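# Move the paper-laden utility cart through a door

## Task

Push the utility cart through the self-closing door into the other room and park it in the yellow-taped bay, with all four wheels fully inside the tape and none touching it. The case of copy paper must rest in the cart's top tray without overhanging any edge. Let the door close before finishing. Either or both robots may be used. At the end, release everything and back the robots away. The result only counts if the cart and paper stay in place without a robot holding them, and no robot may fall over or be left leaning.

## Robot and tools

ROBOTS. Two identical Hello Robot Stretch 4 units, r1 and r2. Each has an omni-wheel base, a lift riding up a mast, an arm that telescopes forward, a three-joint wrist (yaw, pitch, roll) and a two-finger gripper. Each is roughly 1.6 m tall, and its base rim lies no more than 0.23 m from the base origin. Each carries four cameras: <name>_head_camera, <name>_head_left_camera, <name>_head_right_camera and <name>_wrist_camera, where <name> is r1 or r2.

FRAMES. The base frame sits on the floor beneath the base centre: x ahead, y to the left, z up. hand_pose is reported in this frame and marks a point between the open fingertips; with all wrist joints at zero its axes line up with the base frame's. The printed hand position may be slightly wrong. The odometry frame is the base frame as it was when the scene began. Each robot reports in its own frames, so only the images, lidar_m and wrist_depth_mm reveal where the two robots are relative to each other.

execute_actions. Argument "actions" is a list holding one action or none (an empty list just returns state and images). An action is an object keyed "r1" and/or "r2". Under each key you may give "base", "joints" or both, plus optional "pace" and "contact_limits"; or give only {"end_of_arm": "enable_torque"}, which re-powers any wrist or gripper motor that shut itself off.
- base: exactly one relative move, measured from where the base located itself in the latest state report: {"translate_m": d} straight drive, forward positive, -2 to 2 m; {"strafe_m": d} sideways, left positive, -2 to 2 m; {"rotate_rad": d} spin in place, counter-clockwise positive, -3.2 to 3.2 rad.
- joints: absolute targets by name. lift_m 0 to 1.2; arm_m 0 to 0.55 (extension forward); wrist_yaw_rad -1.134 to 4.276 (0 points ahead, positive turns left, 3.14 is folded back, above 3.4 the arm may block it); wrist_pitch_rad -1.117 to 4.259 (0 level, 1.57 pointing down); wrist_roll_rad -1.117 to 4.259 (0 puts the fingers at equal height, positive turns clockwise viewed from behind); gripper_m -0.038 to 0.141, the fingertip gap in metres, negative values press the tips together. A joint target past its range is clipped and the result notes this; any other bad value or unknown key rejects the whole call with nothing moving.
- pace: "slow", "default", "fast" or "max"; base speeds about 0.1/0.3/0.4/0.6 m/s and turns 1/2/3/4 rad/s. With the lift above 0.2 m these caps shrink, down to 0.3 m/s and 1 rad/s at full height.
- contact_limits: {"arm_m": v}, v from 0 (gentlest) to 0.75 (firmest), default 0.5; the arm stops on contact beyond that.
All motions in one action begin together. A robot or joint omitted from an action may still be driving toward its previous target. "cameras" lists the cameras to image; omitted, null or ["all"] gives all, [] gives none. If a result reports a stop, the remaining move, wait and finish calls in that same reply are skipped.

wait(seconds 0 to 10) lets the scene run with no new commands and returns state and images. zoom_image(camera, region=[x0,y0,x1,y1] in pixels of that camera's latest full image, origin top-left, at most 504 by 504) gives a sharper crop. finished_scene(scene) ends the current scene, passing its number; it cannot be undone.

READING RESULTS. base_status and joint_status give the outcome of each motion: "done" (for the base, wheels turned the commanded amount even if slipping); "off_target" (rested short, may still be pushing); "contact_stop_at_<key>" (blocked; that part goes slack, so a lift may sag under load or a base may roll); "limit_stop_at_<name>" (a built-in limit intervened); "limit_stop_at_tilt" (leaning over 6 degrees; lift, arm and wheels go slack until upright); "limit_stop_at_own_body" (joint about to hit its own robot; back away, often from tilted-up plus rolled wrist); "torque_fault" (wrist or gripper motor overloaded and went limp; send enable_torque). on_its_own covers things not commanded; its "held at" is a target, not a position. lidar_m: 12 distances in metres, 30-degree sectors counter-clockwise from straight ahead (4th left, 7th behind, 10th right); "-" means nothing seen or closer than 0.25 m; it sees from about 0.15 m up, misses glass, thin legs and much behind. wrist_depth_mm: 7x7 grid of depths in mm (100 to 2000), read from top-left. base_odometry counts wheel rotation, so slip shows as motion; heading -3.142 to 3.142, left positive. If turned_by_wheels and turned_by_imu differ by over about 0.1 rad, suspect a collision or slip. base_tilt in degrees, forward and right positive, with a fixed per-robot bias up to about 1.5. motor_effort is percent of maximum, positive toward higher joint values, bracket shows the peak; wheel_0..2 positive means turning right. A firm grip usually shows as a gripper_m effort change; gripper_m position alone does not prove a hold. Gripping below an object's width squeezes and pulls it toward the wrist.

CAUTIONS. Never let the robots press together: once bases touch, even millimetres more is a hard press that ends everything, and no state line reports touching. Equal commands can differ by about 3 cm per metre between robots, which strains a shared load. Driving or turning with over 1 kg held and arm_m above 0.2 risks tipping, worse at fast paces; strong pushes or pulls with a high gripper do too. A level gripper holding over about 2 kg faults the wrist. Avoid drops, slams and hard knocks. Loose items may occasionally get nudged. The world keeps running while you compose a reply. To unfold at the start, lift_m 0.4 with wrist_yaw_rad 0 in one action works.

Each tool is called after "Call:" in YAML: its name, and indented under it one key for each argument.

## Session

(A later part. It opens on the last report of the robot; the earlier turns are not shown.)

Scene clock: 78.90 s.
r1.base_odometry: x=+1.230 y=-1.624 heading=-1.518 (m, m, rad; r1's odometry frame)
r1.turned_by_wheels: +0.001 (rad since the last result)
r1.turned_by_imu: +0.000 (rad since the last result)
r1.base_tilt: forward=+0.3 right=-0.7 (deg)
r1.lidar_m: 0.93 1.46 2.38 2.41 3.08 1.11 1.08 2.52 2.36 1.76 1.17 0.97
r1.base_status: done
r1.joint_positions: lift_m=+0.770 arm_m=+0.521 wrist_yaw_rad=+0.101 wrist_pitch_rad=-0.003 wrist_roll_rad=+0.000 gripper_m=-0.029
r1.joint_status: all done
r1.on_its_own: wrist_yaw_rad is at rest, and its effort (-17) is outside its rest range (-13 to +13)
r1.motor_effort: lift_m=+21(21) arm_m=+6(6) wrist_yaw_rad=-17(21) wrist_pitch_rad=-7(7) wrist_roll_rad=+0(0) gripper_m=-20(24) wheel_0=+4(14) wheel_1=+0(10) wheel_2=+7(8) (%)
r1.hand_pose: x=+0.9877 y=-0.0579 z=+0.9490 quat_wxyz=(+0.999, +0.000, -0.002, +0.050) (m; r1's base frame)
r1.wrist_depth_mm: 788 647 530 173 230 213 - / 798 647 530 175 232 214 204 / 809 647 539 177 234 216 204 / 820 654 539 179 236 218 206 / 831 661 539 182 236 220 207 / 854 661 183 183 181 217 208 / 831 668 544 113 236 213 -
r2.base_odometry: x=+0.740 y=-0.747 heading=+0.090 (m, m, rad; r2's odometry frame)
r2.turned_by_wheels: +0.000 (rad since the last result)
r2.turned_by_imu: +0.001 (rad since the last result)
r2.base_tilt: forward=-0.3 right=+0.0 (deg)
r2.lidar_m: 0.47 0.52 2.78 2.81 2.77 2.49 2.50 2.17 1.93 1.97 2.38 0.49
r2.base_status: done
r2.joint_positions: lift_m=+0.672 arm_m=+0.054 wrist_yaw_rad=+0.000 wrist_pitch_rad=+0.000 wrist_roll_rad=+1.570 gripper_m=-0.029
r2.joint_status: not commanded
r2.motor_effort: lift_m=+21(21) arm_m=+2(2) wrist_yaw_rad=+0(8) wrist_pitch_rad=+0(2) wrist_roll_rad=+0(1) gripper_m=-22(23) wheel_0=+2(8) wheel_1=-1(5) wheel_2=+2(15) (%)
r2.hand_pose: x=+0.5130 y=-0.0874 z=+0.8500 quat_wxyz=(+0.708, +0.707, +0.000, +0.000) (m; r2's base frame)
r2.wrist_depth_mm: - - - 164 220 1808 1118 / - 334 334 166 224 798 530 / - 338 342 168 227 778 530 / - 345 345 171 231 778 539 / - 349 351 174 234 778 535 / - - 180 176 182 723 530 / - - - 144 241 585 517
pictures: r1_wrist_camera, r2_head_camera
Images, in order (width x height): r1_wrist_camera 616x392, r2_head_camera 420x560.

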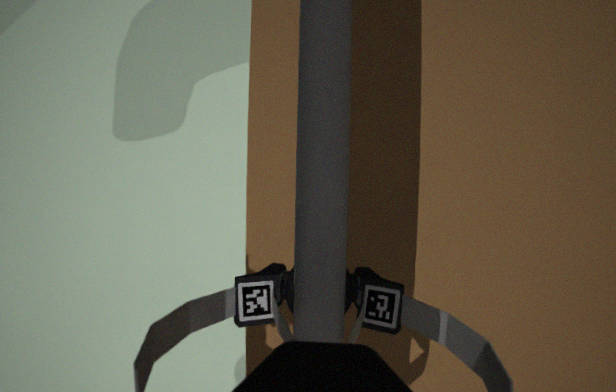

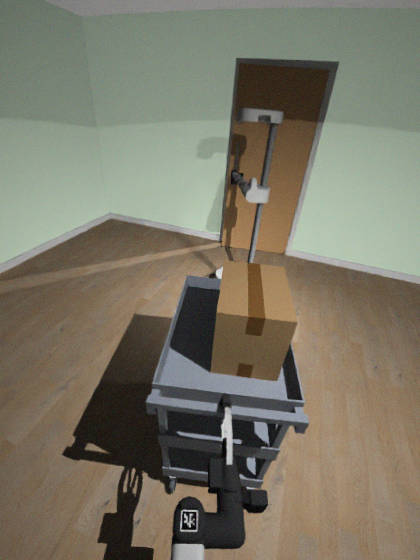

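Call:
execute_actions:
  actions:
    - {"r1": {"base": {"translate_m": -0.195}, "joints": {"wrist_yaw_rad": 0.125}}, "r2": {"base": {"rotate_rad": -0.227}, "joints": {"wrist_yaw_rad": 0.40}, "pace": "slow"}}
  cameras: ["r1_head_camera", "r1_wrist_camera", "r2_head_camera"]

Scene clock: 88.87 s.
r1.base_odometry: x=+1.220 y=-1.429 heading=-1.518 (m, m, rad; r1's odometry frame)
r1.turned_by_wheels: +0.000 (rad since the last result)
r1.turned_by_imu: +0.000 (rad since the last result)
r1.base_tilt: forward=+0.4 right=-0.6 (deg)
r1.lidar_m: 0.92 1.68 2.45 2.51 3.21 0.90 0.90 2.46 2.28 2.06 1.39 1.04
r1.base_status: done
r1.joint_positions: lift_m=+0.770 arm_m=+0.521 wrist_yaw_rad=+0.125 wrist_pitch_rad=-0.003 wrist_roll_rad=+0.000 gripper_m=-0.029
r1.joint_status: all done
r1.motor_effort: lift_m=+21(21) arm_m=+6(6) wrist_yaw_rad=-1(17) wrist_pitch_rad=-7(7) wrist_roll_rad=+1(1) gripper_m=-21(24) wheel_0=+0(6) wheel_1=-1(6) wheel_2=+0(16) (%)
r1.hand_pose: x=+0.9891 y=-0.0507 z=+0.9490 quat_wxyz=(+0.998, +0.000, -0.002, +0.063) (m; r1's base frame)
r1.wrist_depth_mm: 1182 960 788 173 236 229 - / 1229 960 788 173 236 230 225 / 1229 960 252 173 238 232 227 / 1255 991 255 174 241 233 229 / 1255 1008 256 175 243 235 230 / 1308 1008 180 176 182 236 232 / 1281 1025 258 113 243 236 -
r2.base_odometry: x=+0.740 y=-0.747 heading=-0.136 (m, m, rad; r2's odometry frame)
r2.turned_by_wheels: -0.227 (rad since the last result)
r2.turned_by_imu: -0.220 (rad since the last result)
r2.base_tilt: forward=-0.3 right=-0.1 (deg)
r2.lidar_m: 0.48 0.48 2.83 2.79 3.05 2.53 2.48 2.50 1.98 1.95 2.12 0.53
r2.base_status: done
r2.joint_positions: lift_m=+0.672 arm_m=+0.054 wrist_yaw_rad=+0.402 wrist_pitch_rad=+0.000 wrist_roll_rad=+1.570 gripper_m=-0.029
r2.joint_status: all done
r2.motor_effort: lift_m=+21(21) arm_m=+2(2) wrist_yaw_rad=-5(43) wrist_pitch_rad=+1(1) wrist_roll_rad=-1(0) gripper_m=-22(22) wheel_0=+2(7) wheel_1=+1(4) wheel_2=+3(5) (%)
r2.hand_pose: x=+0.5242 y=+0.0325 z=+0.8500 quat_wxyz=(+0.693, +0.692, +0.141, +0.141) (m; r2's base frame)
r2.wrist_depth_mm: 297 294 294 135 190 699 525 / 312 306 307 142 198 732 539 / 1921 320 320 148 207 778 544 / - 336 336 156 216 778 535 / - 353 351 164 226 732 535 / - - 180 172 181 1756 521 / - - - 148 250 1430 480
pictures: r1_head_camera, r1_wrist_camera, r2_head_camera
Images, in order (width x height): r1_head_camera 420x560, r1_wrist_camera 616x392, r2_head_camera 420x560.

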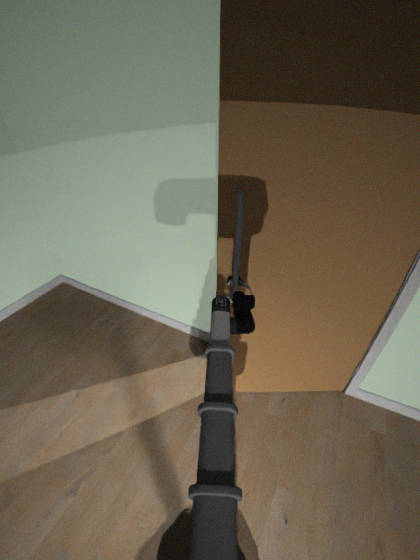

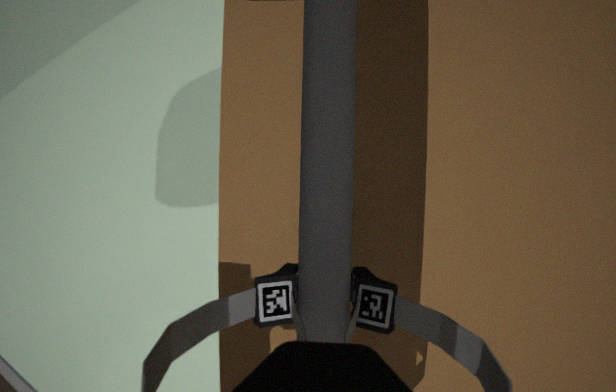

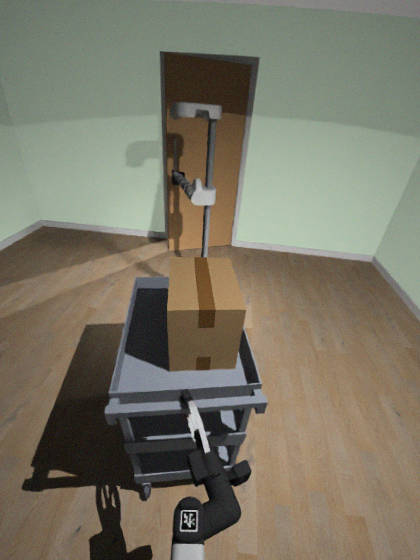

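Call:
execute_actions:
  actions:
    - {"r1": {"base": {"strafe_m": -0.055}, "joints": {"wrist_yaw_rad": 0.225, "arm_m": 0.424}, "pace": "fast"}, "r2": {"base": {"translate_m": 0.12}}}
  cameras: ["r1_wrist_camera", "r2_head_camera"]

Scene clock: 96.47 s.
r1.base_odometry: x=+1.165 y=-1.432 heading=-1.517 (m, m, rad; r1's odometry frame)
r1.turned_by_wheels: +0.002 (rad since the last result)
r1.turned_by_imu: -0.007 (rad since the last result)
r1.base_tilt: forward=+0.4 right=-0.6 (deg)
r1.lidar_m: 0.82 1.62 2.50 2.53 3.25 0.79 0.80 2.41 2.24 1.98 1.38 0.98
r1.base_status: done
r1.joint_positions: lift_m=+0.770 arm_m=+0.426 wrist_yaw_rad=+0.235 wrist_pitch_rad=-0.003 wrist_roll_rad=+0.000 gripper_m=-0.029
r1.joint_status: all done
r1.on_its_own: wrist_yaw_rad is at rest, and its effort (-30) is outside its rest range (-13 to +13)
r1.motor_effort: lift_m=+21(21) arm_m=-9(19) wrist_yaw_rad=-30(27) wrist_pitch_rad=-8(9) wrist_roll_rad=+0(1) gripper_m=-20(27) wheel_0=+9(10) wheel_1=+5(19) wheel_2=+7(7) (%)
r1.hand_pose: x=+0.8974 y=-0.0178 z=+0.9489 quat_wxyz=(+0.993, +0.000, -0.002, +0.117) (m; r1's base frame)
r1.wrist_depth_mm: 1708 1308 243 167 230 225 - / 1921 1336 245 169 234 226 222 / 1863 1336 247 171 234 229 224 / 1921 1366 248 174 236 230 224 / 1921 1336 251 174 237 231 227 / 1863 1366 183 172 185 233 229 / 1863 1430 254 113 240 232 -
r2.base_odometry: x=+0.859 y=-0.763 heading=-0.136 (m, m, rad; r2's odometry frame)
r2.turned_by_wheels: +0.001 (rad since the last result)
r2.turned_by_imu: +0.002 (rad since the last result)
r2.base_tilt: forward=-0.2 right=+0.0 (deg)
r2.lidar_m: 0.48 0.47 2.85 2.77 3.02 2.64 2.62 2.53 1.98 1.96 2.12 0.47
r2.base_status: done
r2.joint_positions: lift_m=+0.672 arm_m=+0.054 wrist_yaw_rad=+0.402 wrist_pitch_rad=+0.000 wrist_roll_rad=+1.570 gripper_m=-0.029
r2.joint_status: not commanded
r2.motor_effort: lift_m=+21(21) arm_m=+2(2) wrist_yaw_rad=-6(11) wrist_pitch_rad=+1(1) wrist_roll_rad=+0(1) gripper_m=-22(22) wheel_0=+2(9) wheel_1=+2(6) wheel_2=+2(11) (%)
r2.hand_pose: x=+0.5242 y=+0.0325 z=+0.8501 quat_wxyz=(+0.693, +0.692, +0.141, +0.141) (m; r2's base frame)
r2.wrist_depth_mm: 281 282 281 123 177 683 535 / 300 296 296 130 187 732 535 / 1921 314 314 137 199 732 530 / - 334 334 147 211 778 539 / - - - 159 224 732 530 / - - 179 171 181 1756 517 / - - - 149 258 1537 473
pictures: r1_wrist_camera, r2_head_camera
Images, in order (width x height): r1_wrist_camera 616x392, r2_head_camera 420x560.

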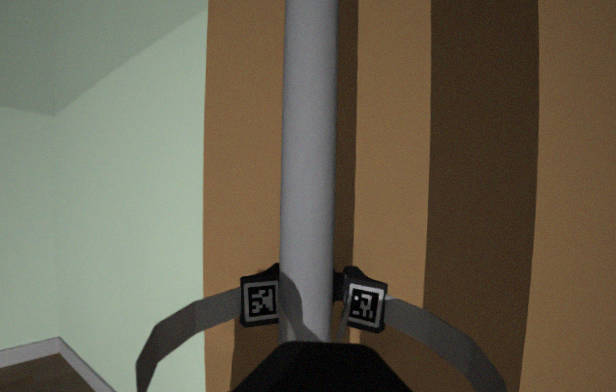

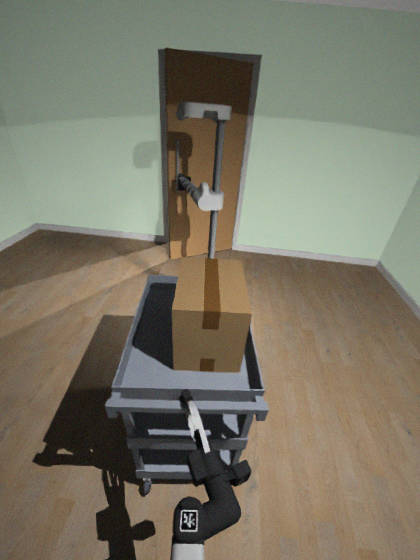

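Call:
zoom_image:
  camera: "r2_head_camera"
  region: [90, 380, 290, 520]

Region (90, 380, 290, 520) of r2_head_camera's 420x560 image, scaled by 2.520, with more detail than that image has; it fills the top 353 rows of this view, and the rest is white.

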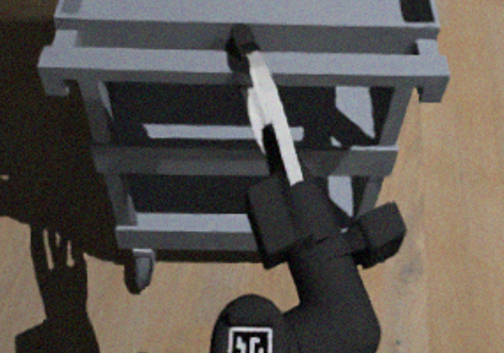

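Call:
execute_actions:
  actions:
    - {"r1": {"base": {"strafe_m": -0.078}, "joints": {"wrist_yaw_rad": 0.385, "arm_m": 0.305}, "pace": "fast"}}
  cameras: ["r1_wrist_camera", "r2_head_camera"]

Scene clock: 106.80 s.
r1.base_odometry: x=+1.087 y=-1.437 heading=-1.515 (m, m, rad; r1's odometry frame)
r1.turned_by_wheels: +0.002 (rad since the last result)
r1.turned_by_imu: -0.010 (rad since the last result)
r1.base_tilt: forward=+0.4 right=-0.7 (deg)
r1.lidar_m: 0.70 1.59 2.56 2.61 3.33 0.82 0.83 2.35 2.16 2.01 1.34 0.91
r1.base_status: done
r1.joint_positions: lift_m=+0.770 arm_m=+0.306 wrist_yaw_rad=+0.397 wrist_pitch_rad=-0.003 wrist_roll_rad=+0.000 gripper_m=-0.029
r1.joint_status: all done
r1.on_its_own: wrist_yaw_rad is at rest, and its effort (-33) is outside its rest range (-13 to +13)
r1.motor_effort: lift_m=+21(21) arm_m=-8(17) wrist_yaw_rad=-33(35) wrist_pitch_rad=-8(8) wrist_roll_rad=+1(0) gripper_m=-21(27) wheel_0=+10(13) wheel_1=+8(20) wheel_2=+6(8) (%)
r1.hand_pose: x=+0.7772 y=+0.0308 z=+0.9488 quat_wxyz=(+0.980, +0.000, -0.001, +0.197) (m; r1's base frame)
r1.wrist_depth_mm: 1921 - 244 168 232 226 - / 1983 - 244 170 232 227 222 / 1983 - 246 171 235 229 224 / - - 248 172 236 230 227 / - - 250 172 238 232 227 / - - 182 172 185 234 229 / 1983 1863 254 114 239 232 -
r2.base_odometry: x=+0.859 y=-0.763 heading=-0.136 (m, m, rad; r2's odometry frame)
r2.turned_by_wheels: +0.000 (rad since the last result)
r2.turned_by_imu: +0.001 (rad since the last result)
r2.base_tilt: forward=-0.3 right=+0.0 (deg)
r2.lidar_m: 0.49 0.49 2.82 2.79 3.03 2.65 2.60 2.51 2.00 1.96 2.12 0.51
r2.base_status: not commanded
r2.joint_positions: lift_m=+0.672 arm_m=+0.054 wrist_yaw_rad=+0.402 wrist_pitch_rad=+0.000 wrist_roll_rad=+1.570 gripper_m=-0.029
r2.joint_status: not commanded
r2.motor_effort: lift_m=+21(21) arm_m=+2(2) wrist_yaw_rad=-6(6) wrist_pitch_rad=-1(1) wrist_roll_rad=+0(0) gripper_m=-20(20) wheel_0=+2(2) wheel_1=+2(2) wheel_2=+2(2) (%)
r2.hand_pose: x=+0.5242 y=+0.0325 z=+0.8501 quat_wxyz=(+0.693, +0.692, +0.141, +0.141) (m; r2's base frame)
r2.wrist_depth_mm: 279 281 281 123 178 683 535 / 301 296 297 130 187 741 539 / 1921 314 315 137 198 715 535 / - 334 336 147 211 768 535 / - - - 159 224 732 530 / - - 180 170 181 1756 512 / - - - 149 256 1397 473
pictures: r1_wrist_camera, r2_head_camera
Images, in order (width x height): r1_wrist_camera 616x392, r2_head_camera 420x560.

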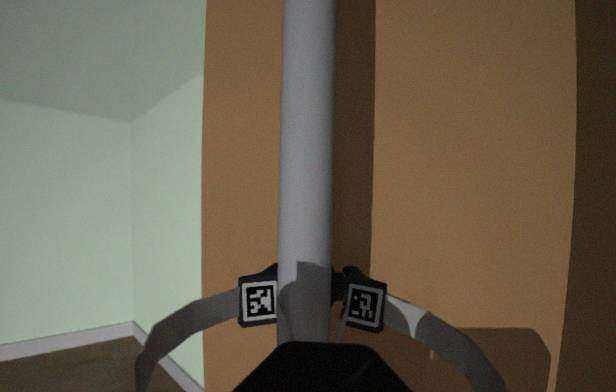

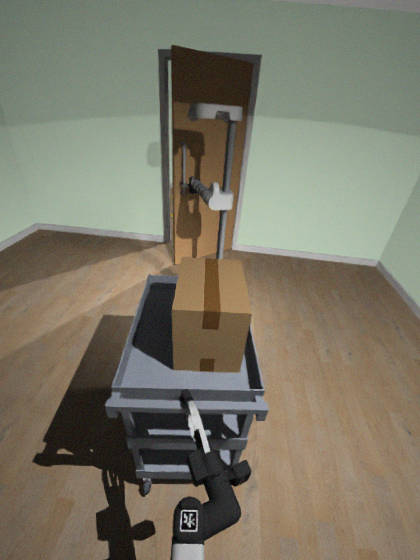

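Call:
execute_actions:
  actions:
    - {"r1": {"base": {"strafe_m": -0.107}, "joints": {"wrist_yaw_rad": 0.575, "arm_m": 0.191}, "pace": "fast"}}
  cameras: ["r1_wrist_camera"]

Scene clock: 109.20 s.
r1.base_odometry: x=+0.980 y=-1.442 heading=-1.513 (m, m, rad; r1's odometry frame)
r1.turned_by_wheels: +0.002 (rad since the last result)
r1.turned_by_imu: -0.019 (rad since the last result)
r1.base_tilt: forward=+0.4 right=-0.6 (deg)
r1.lidar_m: 0.58 0.64 2.65 2.70 3.38 0.86 0.85 2.25 2.07 1.98 1.29 0.85
r1.base_status: done
r1.joint_positions: lift_m=+0.770 arm_m=+0.192 wrist_yaw_rad=+0.588 wrist_pitch_rad=-0.003 wrist_roll_rad=+0.000 gripper_m=-0.029
r1.joint_status: all done
r1.on_its_own: wrist_yaw_rad is at rest, and its effort (-37) is outside its rest range (-13 to +13)
r1.motor_effort: lift_m=+21(21) arm_m=-7(19) wrist_yaw_rad=-37(38) wrist_pitch_rad=-8(10) wrist_roll_rad=+0(0) gripper_m=-20(27) wheel_0=+11(15) wheel_1=+7(24) wheel_2=+5(6) (%)
r1.hand_pose: x=+0.6517 y=+0.0873 z=+0.9489 quat_wxyz=(+0.957, +0.000, -0.002, +0.290) (m; r1's base frame)
r1.wrist_depth_mm: - - 244 170 232 226 - / - - 245 171 233 226 223 / - - 247 172 235 229 224 / - - 248 172 236 230 226 / - - 251 172 237 232 228 / - - 182 173 185 234 229 / - 1921 254 113 240 232 -
r2.base_odometry: x=+0.859 y=-0.763 heading=-0.136 (m, m, rad; r2's odometry frame)
r2.turned_by_wheels: +0.000 (rad since the last result)
r2.turned_by_imu: +0.001 (rad since the last result)
r2.base_tilt: forward=-0.4 right=+0.0 (deg)
r2.lidar_m: 0.48 0.48 2.84 2.78 3.03 2.66 2.59 2.52 2.00 1.97 2.14 0.48
r2.base_status: not commanded
r2.joint_positions: lift_m=+0.672 arm_m=+0.054 wrist_yaw_rad=+0.402 wrist_pitch_rad=+0.000 wrist_roll_rad=+1.570 gripper_m=-0.029
r2.joint_status: not commanded
r2.motor_effort: lift_m=+21(21) arm_m=+2(2) wrist_yaw_rad=-6(6) wrist_pitch_rad=+0(1) wrist_roll_rad=+0(0) gripper_m=-22(19) wheel_0=+2(2) wheel_1=+2(2) wheel_2=+2(2) (%)
r2.hand_pose: x=+0.5242 y=+0.0325 z=+0.8501 quat_wxyz=(+0.693, +0.692, +0.141, +0.141) (m; r2's base frame)
r2.wrist_depth_mm: 279 279 281 123 178 683 544 / 300 297 296 130 187 732 535 / 1863 317 314 137 198 723 535 / - 336 334 147 211 778 535 / - - - 160 224 723 530 / - - 179 171 181 1756 512 / - - - 149 259 1430 473
pictures: r1_wrist_camera
Images, in order (width x height): r1_wrist_camera 616x392.

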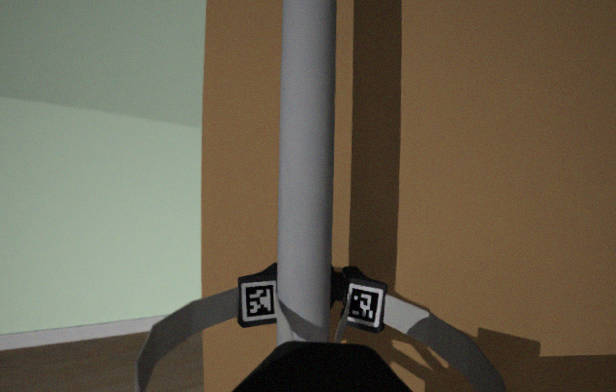

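Call:
execute_actions:
  actions:
    - {"r1": {"base": {"strafe_m": -0.128}, "joints": {"wrist_yaw_rad": 0.785, "arm_m": 0.098}, "pace": "fast"}}
  cameras: ["r1_wrist_camera", "r2_head_camera"]

Scene clock: 111.90 s.
r1.base_odometry: x=+0.853 y=-1.450 heading=-1.512 (m, m, rad; r1's odometry frame)
r1.turned_by_wheels: +0.001 (rad since the last result)
r1.turned_by_imu: -0.041 (rad since the last result)
r1.base_tilt: forward=+0.4 right=-0.7 (deg)
r1.lidar_m: 0.51 0.50 2.73 2.78 3.42 0.88 0.90 2.17 1.96 1.97 1.27 0.93
r1.base_status: done
r1.joint_positions: lift_m=+0.770 arm_m=+0.099 wrist_yaw_rad=+0.799 wrist_pitch_rad=-0.003 wrist_roll_rad=+0.000 gripper_m=-0.029
r1.joint_status: all done
r1.on_its_own: wrist_yaw_rad is at rest, and its effort (-41) is outside its rest range (-13 to +13)
r1.motor_effort: lift_m=+21(22) arm_m=-7(19) wrist_yaw_rad=-41(52) wrist_pitch_rad=-8(12) wrist_roll_rad=+1(1) gripper_m=-21(28) wheel_0=+9(15) wheel_1=+4(24) wheel_2=+5(6) (%)
r1.hand_pose: x=+0.5339 y=+0.1458 z=+0.9490 quat_wxyz=(+0.921, +0.001, -0.002, +0.389) (m; r1's base frame)
r1.wrist_depth_mm: - - 243 169 232 226 - / - - 245 170 234 229 224 / - - 246 170 236 229 224 / - - 248 171 236 231 227 / - - 250 171 237 231 228 / - - 182 173 185 234 229 / - 1921 253 113 240 232 -
r2.base_odometry: x=+0.859 y=-0.763 heading=-0.136 (m, m, rad; r2's odometry frame)
r2.turned_by_wheels: +0.000 (rad since the last result)
r2.turned_by_imu: +0.001 (rad since the last result)
r2.base_tilt: forward=-0.1 right=+0.1 (deg)
r2.lidar_m: 0.49 0.50 2.85 2.78 3.05 2.64 2.61 2.52 1.99 1.97 2.13 0.50
r2.base_status: not commanded
r2.joint_positions: lift_m=+0.672 arm_m=+0.054 wrist_yaw_rad=+0.402 wrist_pitch_rad=+0.000 wrist_roll_rad=+1.570 gripper_m=-0.029
r2.joint_status: not commanded
r2.motor_effort: lift_m=+21(21) arm_m=+2(2) wrist_yaw_rad=-6(6) wrist_pitch_rad=+0(1) wrist_roll_rad=-1(1) gripper_m=-21(20) wheel_0=+2(2) wheel_1=+3(3) wheel_2=+2(2) (%)
r2.hand_pose: x=+0.5242 y=+0.0325 z=+0.8501 quat_wxyz=(+0.693, +0.692, +0.141, +0.141) (m; r2's base frame)
r2.wrist_depth_mm: 281 281 282 123 178 691 544 / 297 297 296 130 187 732 535 / 1921 312 315 137 198 732 530 / - 336 334 147 211 778 539 / - - - 160 223 723 535 / - - 180 170 182 1756 508 / - - - 150 258 1430 477
pictures: r1_wrist_camera, r2_head_camera
Images, in order (width x height): r1_wrist_camera 616x392, r2_head_camera 420x560.

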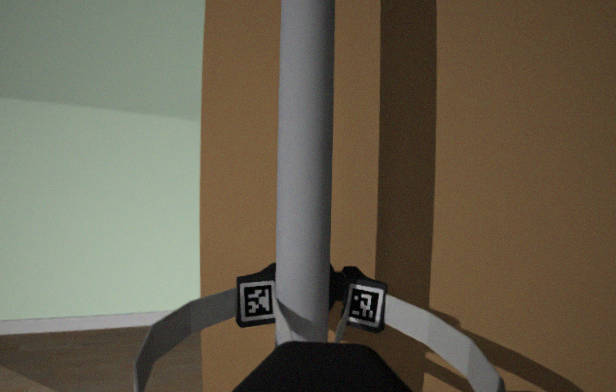

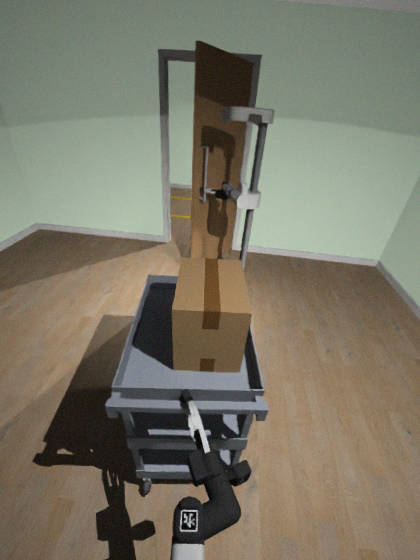

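Call:
execute_actions:
  actions:
    - {"r1": {"base": {"strafe_m": -0.125}, "joints": {"wrist_yaw_rad": 0.865, "arm_m": 0.008}, "pace": "fast"}}
  cameras: ["r1_wrist_camera", "r2_head_camera"]

Scene clock: 116.13 s.
r1.base_odometry: x=+0.728 y=-1.457 heading=-1.511 (m, m, rad; r1's odometry frame)
r1.turned_by_wheels: +0.001 (rad since the last result)
r1.turned_by_imu: -0.001 (rad since the last result)
r1.base_tilt: forward=+0.3 right=-0.7 (deg)
r1.lidar_m: 0.52 0.39 2.64 2.93 1.10 0.92 3.29 2.03 1.84 1.86 1.21 1.07
r1.base_status: done
r1.joint_positions: lift_m=+0.770 arm_m=+0.009 wrist_yaw_rad=+0.871 wrist_pitch_rad=-0.003 wrist_roll_rad=+0.000 gripper_m=-0.029
r1.joint_status: all done
r1.on_its_own: wrist_yaw_rad is at rest, and its effort (-18) is outside its rest range (-13 to +13)
r1.motor_effort: lift_m=+22(21) arm_m=-8(16) wrist_yaw_rad=-18(37) wrist_pitch_rad=-8(11) wrist_roll_rad=+1(1) gripper_m=-20(27) wheel_0=+2(14) wheel_1=+3(15) wheel_2=+3(10) (%)
r1.hand_pose: x=+0.4329 y=+0.1645 z=+0.9490 quat_wxyz=(+0.907, +0.001, -0.001, +0.422) (m; r1's base frame)
r1.wrist_depth_mm: - - 241 172 240 242 241 / - - 242 174 243 243 243 / - - 243 176 245 244 245 / - - 245 177 248 246 247 / - - 247 178 248 248 248 / - - 181 176 182 250 251 / - 1863 249 113 251 199 252
r2.base_odometry: x=+0.859 y=-0.763 heading=-0.136 (m, m, rad; r2's odometry frame)
r2.turned_by_wheels: +0.000 (rad since the last result)
r2.turned_by_imu: +0.001 (rad since the last result)
r2.base_tilt: forward=-0.3 right=+0.0 (deg)
r2.lidar_m: 0.48 0.49 2.82 2.77 3.05 2.65 2.61 2.52 1.98 1.95 2.13 0.50
r2.base_status: not commanded
r2.joint_positions: lift_m=+0.672 arm_m=+0.054 wrist_yaw_rad=+0.402 wrist_pitch_rad=+0.000 wrist_roll_rad=+1.570 gripper_m=-0.029
r2.joint_status: not commanded
r2.motor_effort: lift_m=+21(21) arm_m=+2(2) wrist_yaw_rad=-5(5) wrist_pitch_rad=+0(1) wrist_roll_rad=-1(0) gripper_m=-20(19) wheel_0=+2(2) wheel_1=+2(3) wheel_2=+2(2) (%)
r2.hand_pose: x=+0.5242 y=+0.0325 z=+0.8501 quat_wxyz=(+0.693, +0.692, +0.141, +0.141) (m; r2's base frame)
r2.wrist_depth_mm: 282 279 281 123 178 691 539 / 298 297 297 130 187 732 535 / 1983 312 314 137 198 732 535 / - 334 334 147 211 788 530 / - - - 159 224 723 530 / - - 179 171 181 1708 512 / - - - 149 258 1464 473
pictures: r1_wrist_camera, r2_head_camera
Images, in order (width x height): r1_wrist_camera 616x392, r2_head_camera 420x560.

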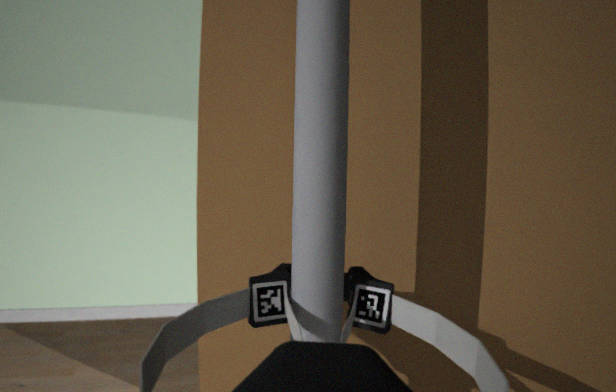

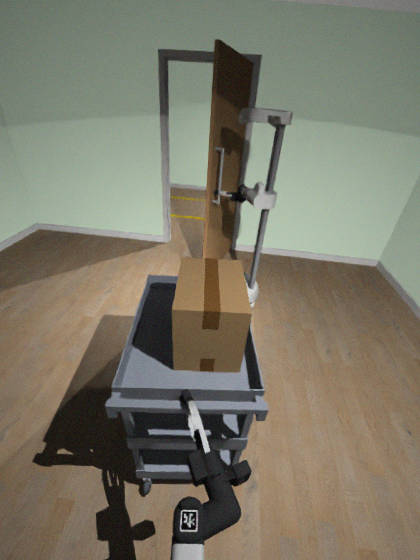

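Call:
execute_actions:
  actions:
    - {"r1": {"base": {"strafe_m": -0.10}, "joints": {"wrist_yaw_rad": 1.005, "arm_m": 0.0}, "pace": "fast"}}
  cameras: ["r1_wrist_camera"]

Scene clock: 119.90 s.
r1.base_odometry: x=+0.628 y=-1.463 heading=-1.510 (m, m, rad; r1's odometry frame)
r1.turned_by_wheels: +0.001 (rad since the last result)
r1.turned_by_imu: -0.003 (rad since the last result)
r1.base_tilt: forward=+0.3 right=-0.6 (deg)
r1.lidar_m: 0.55 0.35 2.54 3.01 1.12 0.98 3.16 1.95 1.73 1.75 1.17 1.06
r1.base_status: done
r1.joint_positions: lift_m=+0.770 arm_m=+0.001 wrist_yaw_rad=+1.019 wrist_pitch_rad=-0.003 wrist_roll_rad=+0.000 gripper_m=-0.029
r1.joint_status: all done
r1.on_its_own: wrist_yaw_rad is at rest, and its effort (-41) is outside its rest range (-13 to +13)
r1.motor_effort: lift_m=+21(21) arm_m=-6(16) wrist_yaw_rad=-41(54) wrist_pitch_rad=-7(10) wrist_roll_rad=+0(1) gripper_m=-21(25) wheel_0=+7(9) wheel_1=+4(18) wheel_2=+2(5) (%)
r1.hand_pose: x=+0.3976 y=+0.1999 z=+0.9490 quat_wxyz=(+0.873, +0.001, -0.001, +0.488) (m; r1's base frame)
r1.wrist_depth_mm: - - 241 171 236 233 - / - - 242 171 237 235 234 / - - 244 172 239 236 235 / - - 246 173 240 238 236 / - - 247 173 242 239 237 / - - 182 174 185 241 239 / - 1921 251 113 246 242 240
r2.base_odometry: x=+0.859 y=-0.763 heading=-0.136 (m, m, rad; r2's odometry frame)
r2.turned_by_wheels: +0.000 (rad since the last result)
r2.turned_by_imu: +0.001 (rad since the last result)
r2.base_tilt: forward=-0.3 right=+0.1 (deg)
r2.lidar_m: 0.48 0.50 2.83 2.77 3.04 2.65 2.62 2.50 2.00 1.96 2.13 0.50
r2.base_status: not commanded
r2.joint_positions: lift_m=+0.672 arm_m=+0.054 wrist_yaw_rad=+0.402 wrist_pitch_rad=+0.000 wrist_roll_rad=+1.570 gripper_m=-0.029
r2.joint_status: not commanded
r2.motor_effort: lift_m=+21(21) arm_m=+2(2) wrist_yaw_rad=-6(7) wrist_pitch_rad=+0(0) wrist_roll_rad=+0(0) gripper_m=-21(21) wheel_0=+2(2) wheel_1=+2(2) wheel_2=+2(2) (%)
r2.hand_pose: x=+0.5242 y=+0.0325 z=+0.8501 quat_wxyz=(+0.693, +0.692, +0.141, +0.141) (m; r2's base frame)
r2.wrist_depth_mm: 282 279 281 123 178 691 535 / 300 296 296 130 187 741 539 / 1983 312 315 137 198 732 539 / - 334 336 147 211 778 530 / - - - 159 224 715 535 / - - 180 171 181 1708 517 / - - - 149 257 1430 477
pictures: r1_wrist_camera
Images, in order (width x height): r1_wrist_camera 616x392.

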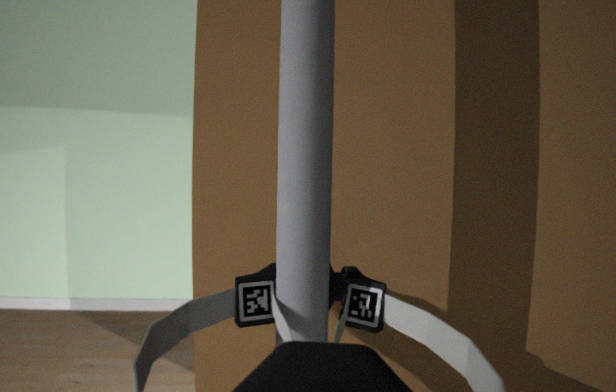

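Call:
execute_actions:
  actions:
    - {"r1": {"base": {"strafe_m": -0.113}, "joints": {"wrist_yaw_rad": 1.19}, "pace": "fast"}}
  cameras: ["r1_wrist_camera"]

Scene clock: 122.37 s.
r1.base_odometry: x=+0.515 y=-1.470 heading=-1.509 (m, m, rad; r1's odometry frame)
r1.turned_by_wheels: +0.001 (rad since the last result)
r1.turned_by_imu: +0.000 (rad since the last result)
r1.base_tilt: forward=+0.3 right=-0.7 (deg)
r1.lidar_m: 0.57 0.37 0.40 3.11 1.16 1.02 2.94 1.84 1.63 1.64 1.14 1.01
r1.base_status: done
r1.joint_positions: lift_m=+0.770 arm_m=+0.001 wrist_yaw_rad=+1.206 wrist_pitch_rad=-0.004 wrist_roll_rad=+0.000 gripper_m=-0.029
r1.joint_status: all done
r1.on_its_own: wrist_yaw_rad is at rest, and its effort (-46) is outside its rest range (-13 to +13)
r1.motor_effort: lift_m=+22(21) arm_m=-5(6) wrist_yaw_rad=-46(44) wrist_pitch_rad=-7(9) wrist_roll_rad=+0(1) gripper_m=-21(23) wheel_0=+9(12) wheel_1=+7(19) wheel_2=+1(5) (%)
r1.hand_pose: x=+0.3564 y=+0.2383 z=+0.9490 quat_wxyz=(+0.824, +0.001, -0.001, +0.567) (m; r1's base frame)
r1.wrist_depth_mm: - - 244 168 230 224 - / - - 246 169 233 226 221 / - - 247 169 234 229 224 / - - 249 171 235 229 224 / - - 251 172 236 230 226 / - - 183 174 184 231 226 / - 1921 254 113 239 230 -
r2.base_odometry: x=+0.859 y=-0.763 heading=-0.136 (m, m, rad; r2's odometry frame)
r2.turned_by_wheels: +0.000 (rad since the last result)
r2.turned_by_imu: +0.001 (rad since the last result)
r2.base_tilt: forward=-0.3 right=+0.1 (deg)
r2.lidar_m: 0.49 0.49 2.84 2.78 3.03 2.64 2.61 2.53 2.00 1.97 2.12 0.49
r2.base_status: not commanded
r2.joint_positions: lift_m=+0.672 arm_m=+0.054 wrist_yaw_rad=+0.402 wrist_pitch_rad=+0.000 wrist_roll_rad=+1.570 gripper_m=-0.029
r2.joint_status: not commanded
r2.motor_effort: lift_m=+21(21) arm_m=+2(2) wrist_yaw_rad=-5(5) wrist_pitch_rad=+1(1) wrist_roll_rad=-1(0) gripper_m=-21(20) wheel_0=+2(2) wheel_1=+3(2) wheel_2=+2(2) (%)
r2.hand_pose: x=+0.5242 y=+0.0325 z=+0.8501 quat_wxyz=(+0.693, +0.692, +0.141, +0.141) (m; r2's base frame)
r2.wrist_depth_mm: 282 279 281 123 178 683 539 / 300 297 297 130 187 732 535 / 1921 314 314 138 198 715 535 / - 336 334 147 211 788 535 / - - - 159 224 723 530 / - - 180 171 181 1661 512 / - - - 149 257 1430 477
pictures: r1_wrist_camera
Images, in order (width x height): r1_wrist_camera 616x392.

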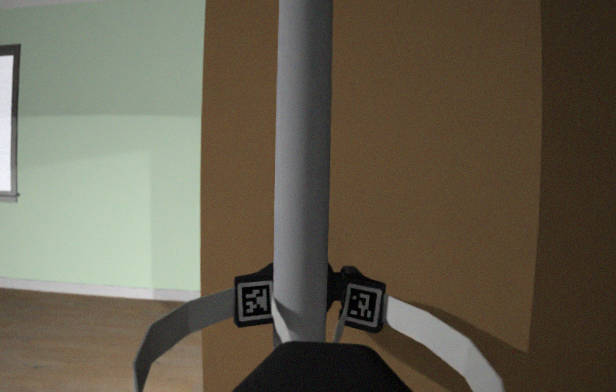

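Call:
execute_actions:
  actions:
    - {"r1": {"base": {"strafe_m": -0.115}, "joints": {"wrist_yaw_rad": 1.385}, "pace": "fast"}}
  cameras: ["r1_head_left_camera", "r1_wrist_camera", "r2_head_camera"]

Scene clock: 125.00 s.
r1.base_odometry: x=+0.401 y=-1.477 heading=-1.508 (m, m, rad; r1's odometry frame)
r1.turned_by_wheels: +0.000 (rad since the last result)
r1.turned_by_imu: -0.002 (rad since the last result)
r1.base_tilt: forward=+0.4 right=-0.7 (deg)
r1.lidar_m: 0.68 0.37 0.37 3.22 1.18 1.11 2.78 1.72 1.54 1.56 1.10 0.96
r1.base_status: done
r1.joint_positions: lift_m=+0.770 arm_m=+0.001 wrist_yaw_rad=+1.391 wrist_pitch_rad=-0.003 wrist_roll_rad=+0.000 gripper_m=-0.029
r1.joint_status: all done
r1.on_its_own: wrist_yaw_rad is at rest, and its effort (-17) is outside its rest range (-13 to +13)
r1.motor_effort: lift_m=+21(21) arm_m=-5(5) wrist_yaw_rad=-17(41) wrist_pitch_rad=-7(11) wrist_roll_rad=+1(1) gripper_m=-22(23) wheel_0=+2(15) wheel_1=+2(19) wheel_2=+1(9) (%)
r1.hand_pose: x=+0.3094 y=+0.2682 z=+0.9490 quat_wxyz=(+0.768, +0.001, -0.001, +0.641) (m; r1's base frame)
r1.wrist_depth_mm: - - - 171 233 224 - / - - - 173 235 225 218 / - - - 175 236 227 220 / - - - 177 238 229 222 / - - - 179 239 230 223 / - - 182 175 183 229 223 / - 1921 1863 113 240 227 -
r2.base_odometry: x=+0.859 y=-0.763 heading=-0.136 (m, m, rad; r2's odometry frame)
r2.turned_by_wheels: +0.000 (rad since the last result)
r2.turned_by_imu: +0.001 (rad since the last result)
r2.base_tilt: forward=-0.3 right=+0.1 (deg)
r2.lidar_m: 0.49 0.49 2.83 2.76 3.03 2.64 2.61 2.50 1.99 1.97 2.14 0.49
r2.base_status: not commanded
r2.joint_positions: lift_m=+0.672 arm_m=+0.054 wrist_yaw_rad=+0.402 wrist_pitch_rad=+0.000 wrist_roll_rad=+1.570 gripper_m=-0.029
r2.joint_status: not commanded
r2.motor_effort: lift_m=+21(21) arm_m=+2(2) wrist_yaw_rad=-4(5) wrist_pitch_rad=-1(1) wrist_roll_rad=+0(0) gripper_m=-21(20) wheel_0=+2(2) wheel_1=+2(2) wheel_2=+2(2) (%)
r2.hand_pose: x=+0.5242 y=+0.0325 z=+0.8501 quat_wxyz=(+0.693, +0.692, +0.141, +0.141) (m; r2's base frame)
r2.wrist_depth_mm: 281 282 281 123 178 683 535 / 301 297 296 130 187 732 535 / 1921 315 315 137 198 732 535 / - 336 338 147 211 778 530 / - - - 159 224 723 530 / - - 179 171 181 1708 508 / - - - 149 256 1397 469
pictures: r1_head_left_camera, r1_wrist_camera, r2_head_camera
Images, in order (width x height): r1_head_left_camera 420x672, r1_wrist_camera 616x392, r2_head_camera 420x560.

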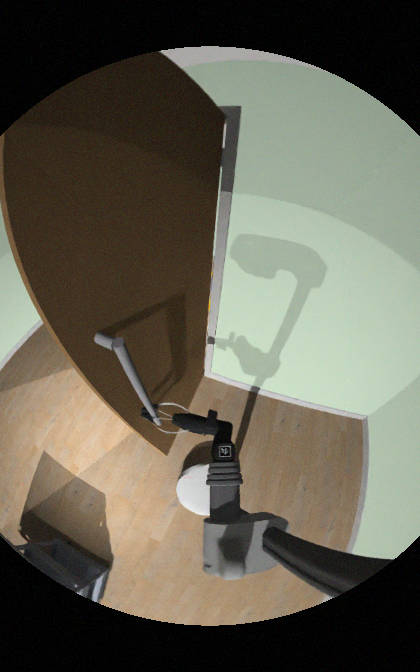

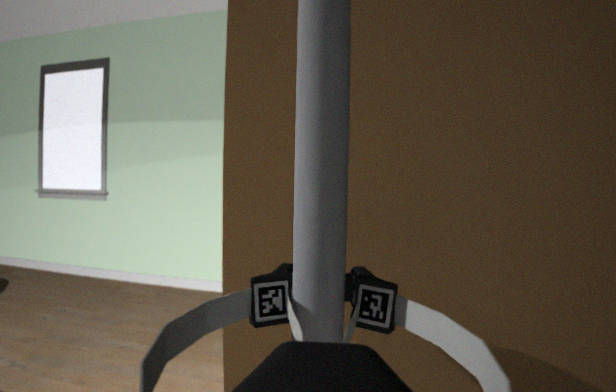

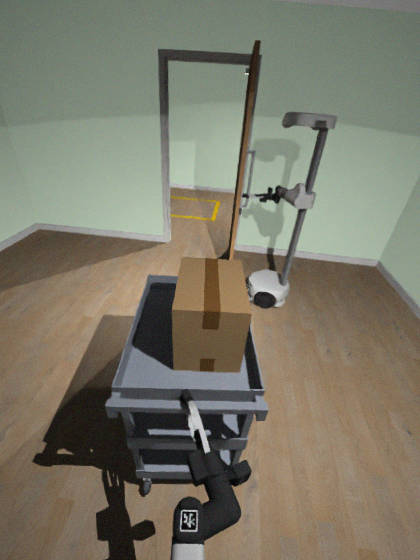

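Call:
zoom_image:
  camera: "r2_head_camera"
  region: [150, 160, 270, 280]

Region (150, 160, 270, 280) of r2_head_camera's 420x560 image, scaled by 4.200, with more detail than that image has.

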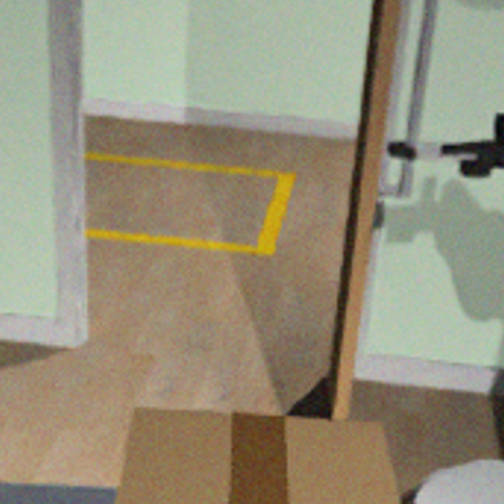

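Call:
zoom_image:
  camera: "r2_head_camera"
  region: [100, 260, 280, 420]

Region (100, 260, 280, 420) of r2_head_camera's 420x560 image, scaled by 2.800, with more detail than that image has.

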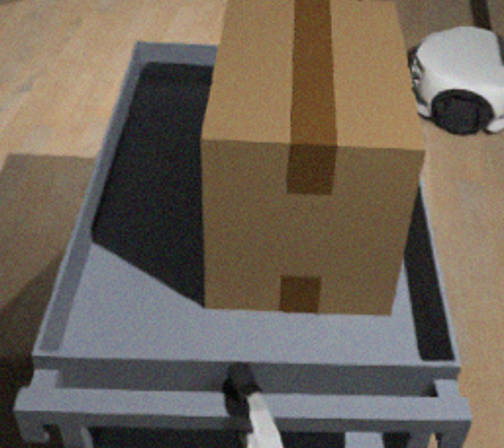

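Call:
execute_actions:
  actions:
    - {"r1": {"joints": {"wrist_yaw_rad": 1.40}}, "r2": {"base": {"translate_m": -0.07}, "joints": {"gripper_m": 0.135}}}
  cameras: ["r2_head_camera", "r2_wrist_camera"]

Scene clock: 151.20 s.
r1.base_odometry: x=+0.401 y=-1.477 heading=-1.508 (m, m, rad; r1's odometry frame)
r1.turned_by_wheels: +0.000 (rad since the last result)
r1.turned_by_imu: -0.002 (rad since the last result)
r1.base_tilt: forward=+0.3 right=-0.7 (deg)
r1.lidar_m: 0.68 0.32 0.37 3.22 1.25 1.14 2.73 1.70 1.52 1.54 1.10 0.97
r1.base_status: not commanded
r1.joint_positions: lift_m=+0.770 arm_m=+0.001 wrist_yaw_rad=+1.402 wrist_pitch_rad=-0.003 wrist_roll_rad=+0.000 gripper_m=-0.029
r1.joint_status: all done
r1.motor_effort: lift_m=+21(21) arm_m=-6(6) wrist_yaw_rad=-4(14) wrist_pitch_rad=-6(6) wrist_roll_rad=+0(1) gripper_m=-22(22) wheel_0=+3(3) wheel_1=+2(2) wheel_2=+1(1) (%)
r1.hand_pose: x=+0.3066 y=+0.2696 z=+0.9490 quat_wxyz=(+0.764, +0.001, -0.001, +0.645) (m; r1's base frame)
r1.wrist_depth_mm: - - - 171 234 223 - / - - - 171 235 225 217 / - - - 173 236 225 220 / - - - 174 237 228 221 / - - - 177 238 229 222 / - - 181 175 183 229 224 / - 1863 264 114 239 227 -
r2.base_odometry: x=+0.790 y=-0.753 heading=-0.136 (m, m, rad; r2's odometry frame)
r2.turned_by_wheels: +0.000 (rad since the last result)
r2.turned_by_imu: +0.001 (rad since the last result)
r2.base_tilt: forward=-0.2 right=-0.1 (deg)
r2.lidar_m: 0.48 0.50 2.83 2.75 3.02 2.59 2.54 2.50 1.99 1.95 2.12 0.52
r2.base_status: done
r2.joint_positions: lift_m=+0.672 arm_m=+0.054 wrist_yaw_rad=+0.400 wrist_pitch_rad=+0.002 wrist_roll_rad=+1.570 gripper_m=+0.135
r2.joint_status: all done
r2.motor_effort: lift_m=+21(21) arm_m=+2(2) wrist_yaw_rad=+2(4) wrist_pitch_rad=-6(6) wrist_roll_rad=-1(1) gripper_m=-1(23) wheel_0=+1(6) wheel_1=-1(7) wheel_2=-2(12) (%)
r2.hand_pose: x=+0.5243 y=+0.0318 z=+0.8495 quat_wxyz=(+0.694, +0.692, +0.141, +0.140) (m; r2's base frame)
r2.wrist_depth_mm: 314 307 307 151 206 732 535 / 1983 324 325 160 215 778 525 / - 340 342 169 226 768 535 / - 359 362 178 241 768 530 / - 373 - 189 254 715 530 / - 206 - 198 260 554 517 / - - - 134 290 1576 466
pictures: r2_head_camera, r2_wrist_camera
Images, in order (width x height): r2_head_camera 420x560, r2_wrist_camera 616x392.

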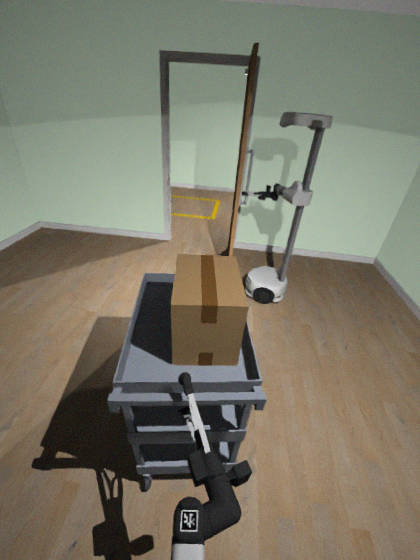

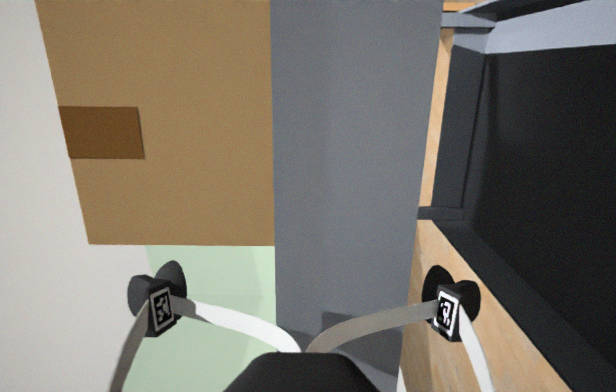

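Call:
execute_actions:
  actions: []

Scene clock: 155.37 s.
r1.base_odometry: x=+0.401 y=-1.477 heading=-1.508 (m, m, rad; r1's odometry frame)
r1.turned_by_wheels: +0.000 (rad since the last result)
r1.turned_by_imu: -0.001 (rad since the last result)
r1.base_tilt: forward=+0.3 right=-0.6 (deg)
r1.lidar_m: 0.67 0.34 0.39 3.23 1.24 1.13 2.76 1.72 1.53 1.53 1.11 0.96
r1.base_status: not commanded
r1.joint_positions: lift_m=+0.770 arm_m=+0.001 wrist_yaw_rad=+1.402 wrist_pitch_rad=-0.003 wrist_roll_rad=+0.000 gripper_m=-0.029
r1.joint_status: all done
r1.motor_effort: lift_m=+22(21) arm_m=-5(6) wrist_yaw_rad=-5(14) wrist_pitch_rad=-7(6) wrist_roll_rad=+1(1) gripper_m=-22(22) wheel_0=+3(3) wheel_1=+1(2) wheel_2=+1(1) (%)
r1.hand_pose: x=+0.3066 y=+0.2696 z=+0.9490 quat_wxyz=(+0.764, +0.001, -0.001, +0.645) (m; r1's base frame)
r1.wrist_depth_mm: - - - 171 234 224 - / - - - 172 235 225 217 / - - - 173 236 226 220 / - - - 175 237 228 220 / - - - 177 239 229 221 / - - 182 175 184 229 223 / - 1983 264 113 239 226 -
r2.base_odometry: x=+0.790 y=-0.753 heading=-0.136 (m, m, rad; r2's odometry frame)
r2.turned_by_wheels: +0.000 (rad since the last result)
r2.turned_by_imu: +0.001 (rad since the last result)
r2.base_tilt: forward=-0.4 right=+0.1 (deg)
r2.lidar_m: 0.50 0.51 2.84 2.77 3.03 2.56 2.54 2.51 1.99 1.94 2.12 0.53
r2.base_status: done
r2.joint_positions: lift_m=+0.672 arm_m=+0.054 wrist_yaw_rad=+0.400 wrist_pitch_rad=+0.002 wrist_roll_rad=+1.570 gripper_m=+0.135
r2.joint_status: all done
r2.motor_effort: lift_m=+21(21) arm_m=+2(2) wrist_yaw_rad=+0(4) wrist_pitch_rad=-4(6) wrist_roll_rad=-1(1) gripper_m=+0(23) wheel_0=+0(6) wheel_1=-1(7) wheel_2=-2(12) (%)
r2.hand_pose: x=+0.5243 y=+0.0318 z=+0.8495 quat_wxyz=(+0.694, +0.692, +0.141, +0.140) (m; r2's base frame)
r2.wrist_depth_mm: 314 307 307 151 204 723 535 / 1863 324 324 160 215 768 535 / - 340 342 168 225 759 530 / - 359 362 178 240 778 530 / - 377 - 188 255 723 530 / - 206 - 198 259 554 517 / - - - 135 291 1618 466
pictures: r1_head_camera, r1_head_left_camera, r1_head_right_camera, r1_wrist_camera, r2_head_camera, r2_head_left_camera, r2_head_right_camera, r2_wrist_camera
Images, in order (width x height): r1_head_camera 420x560, r1_head_left_camera 420x672, r1_head_right_camera 420x672, r1_wrist_camera 616x392, r2_head_camera 420x560, r2_head_left_camera 420x672, r2_head_right_camera 420x672, r2_wrist_camera 616x392.

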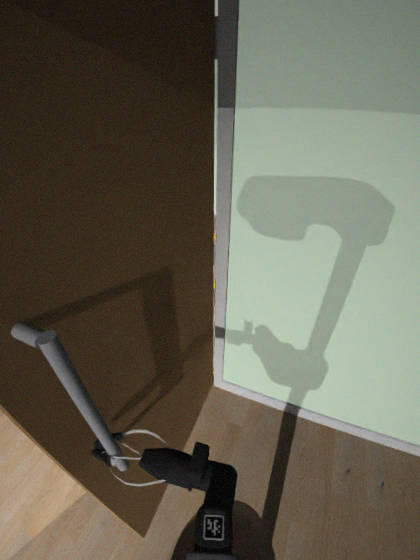

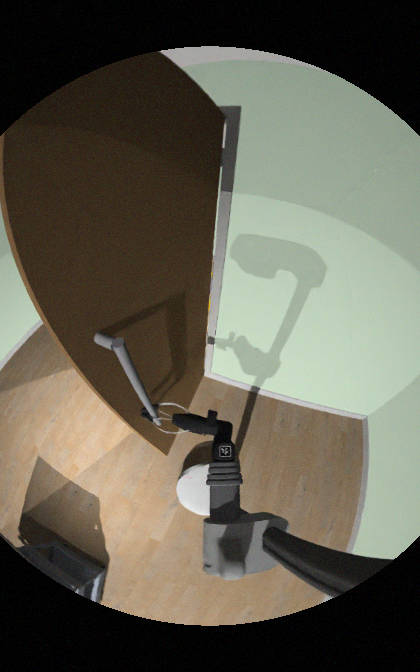

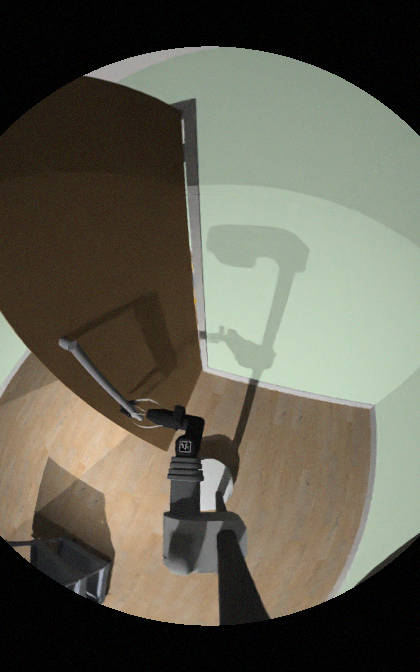

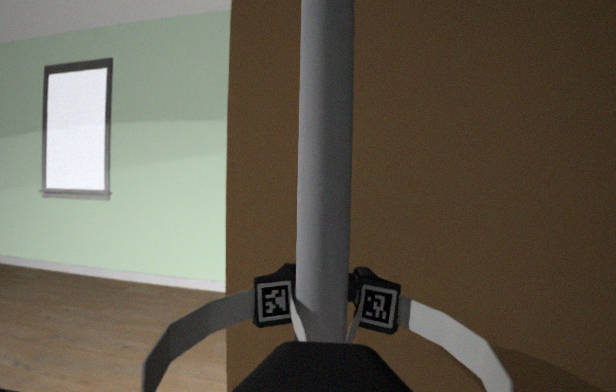

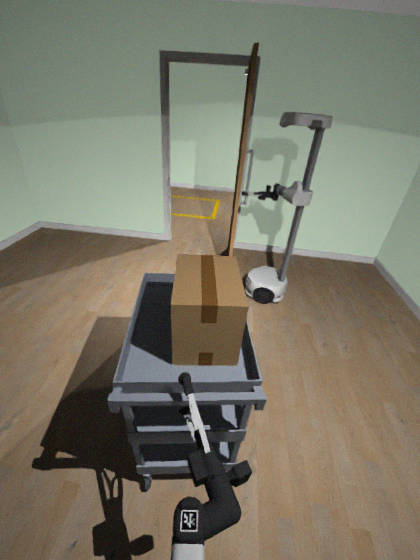

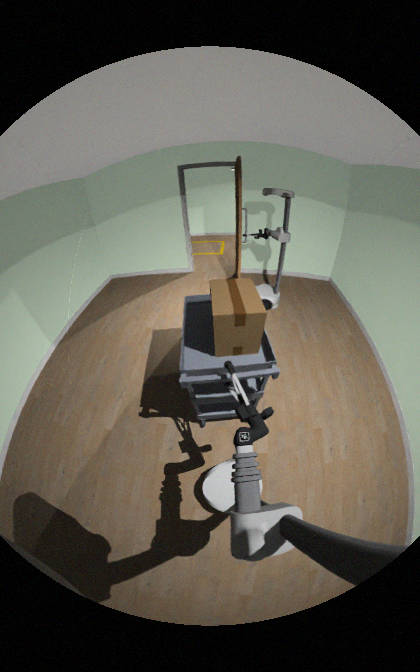

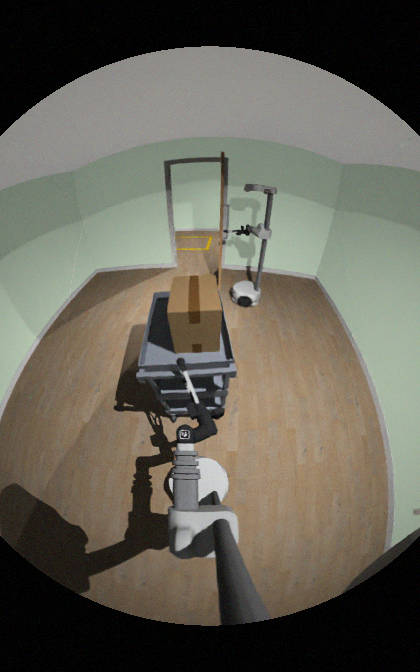

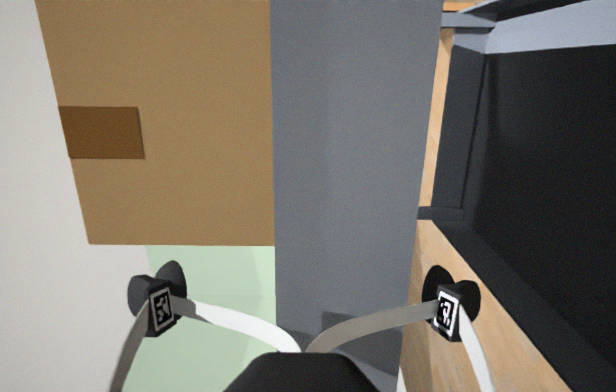

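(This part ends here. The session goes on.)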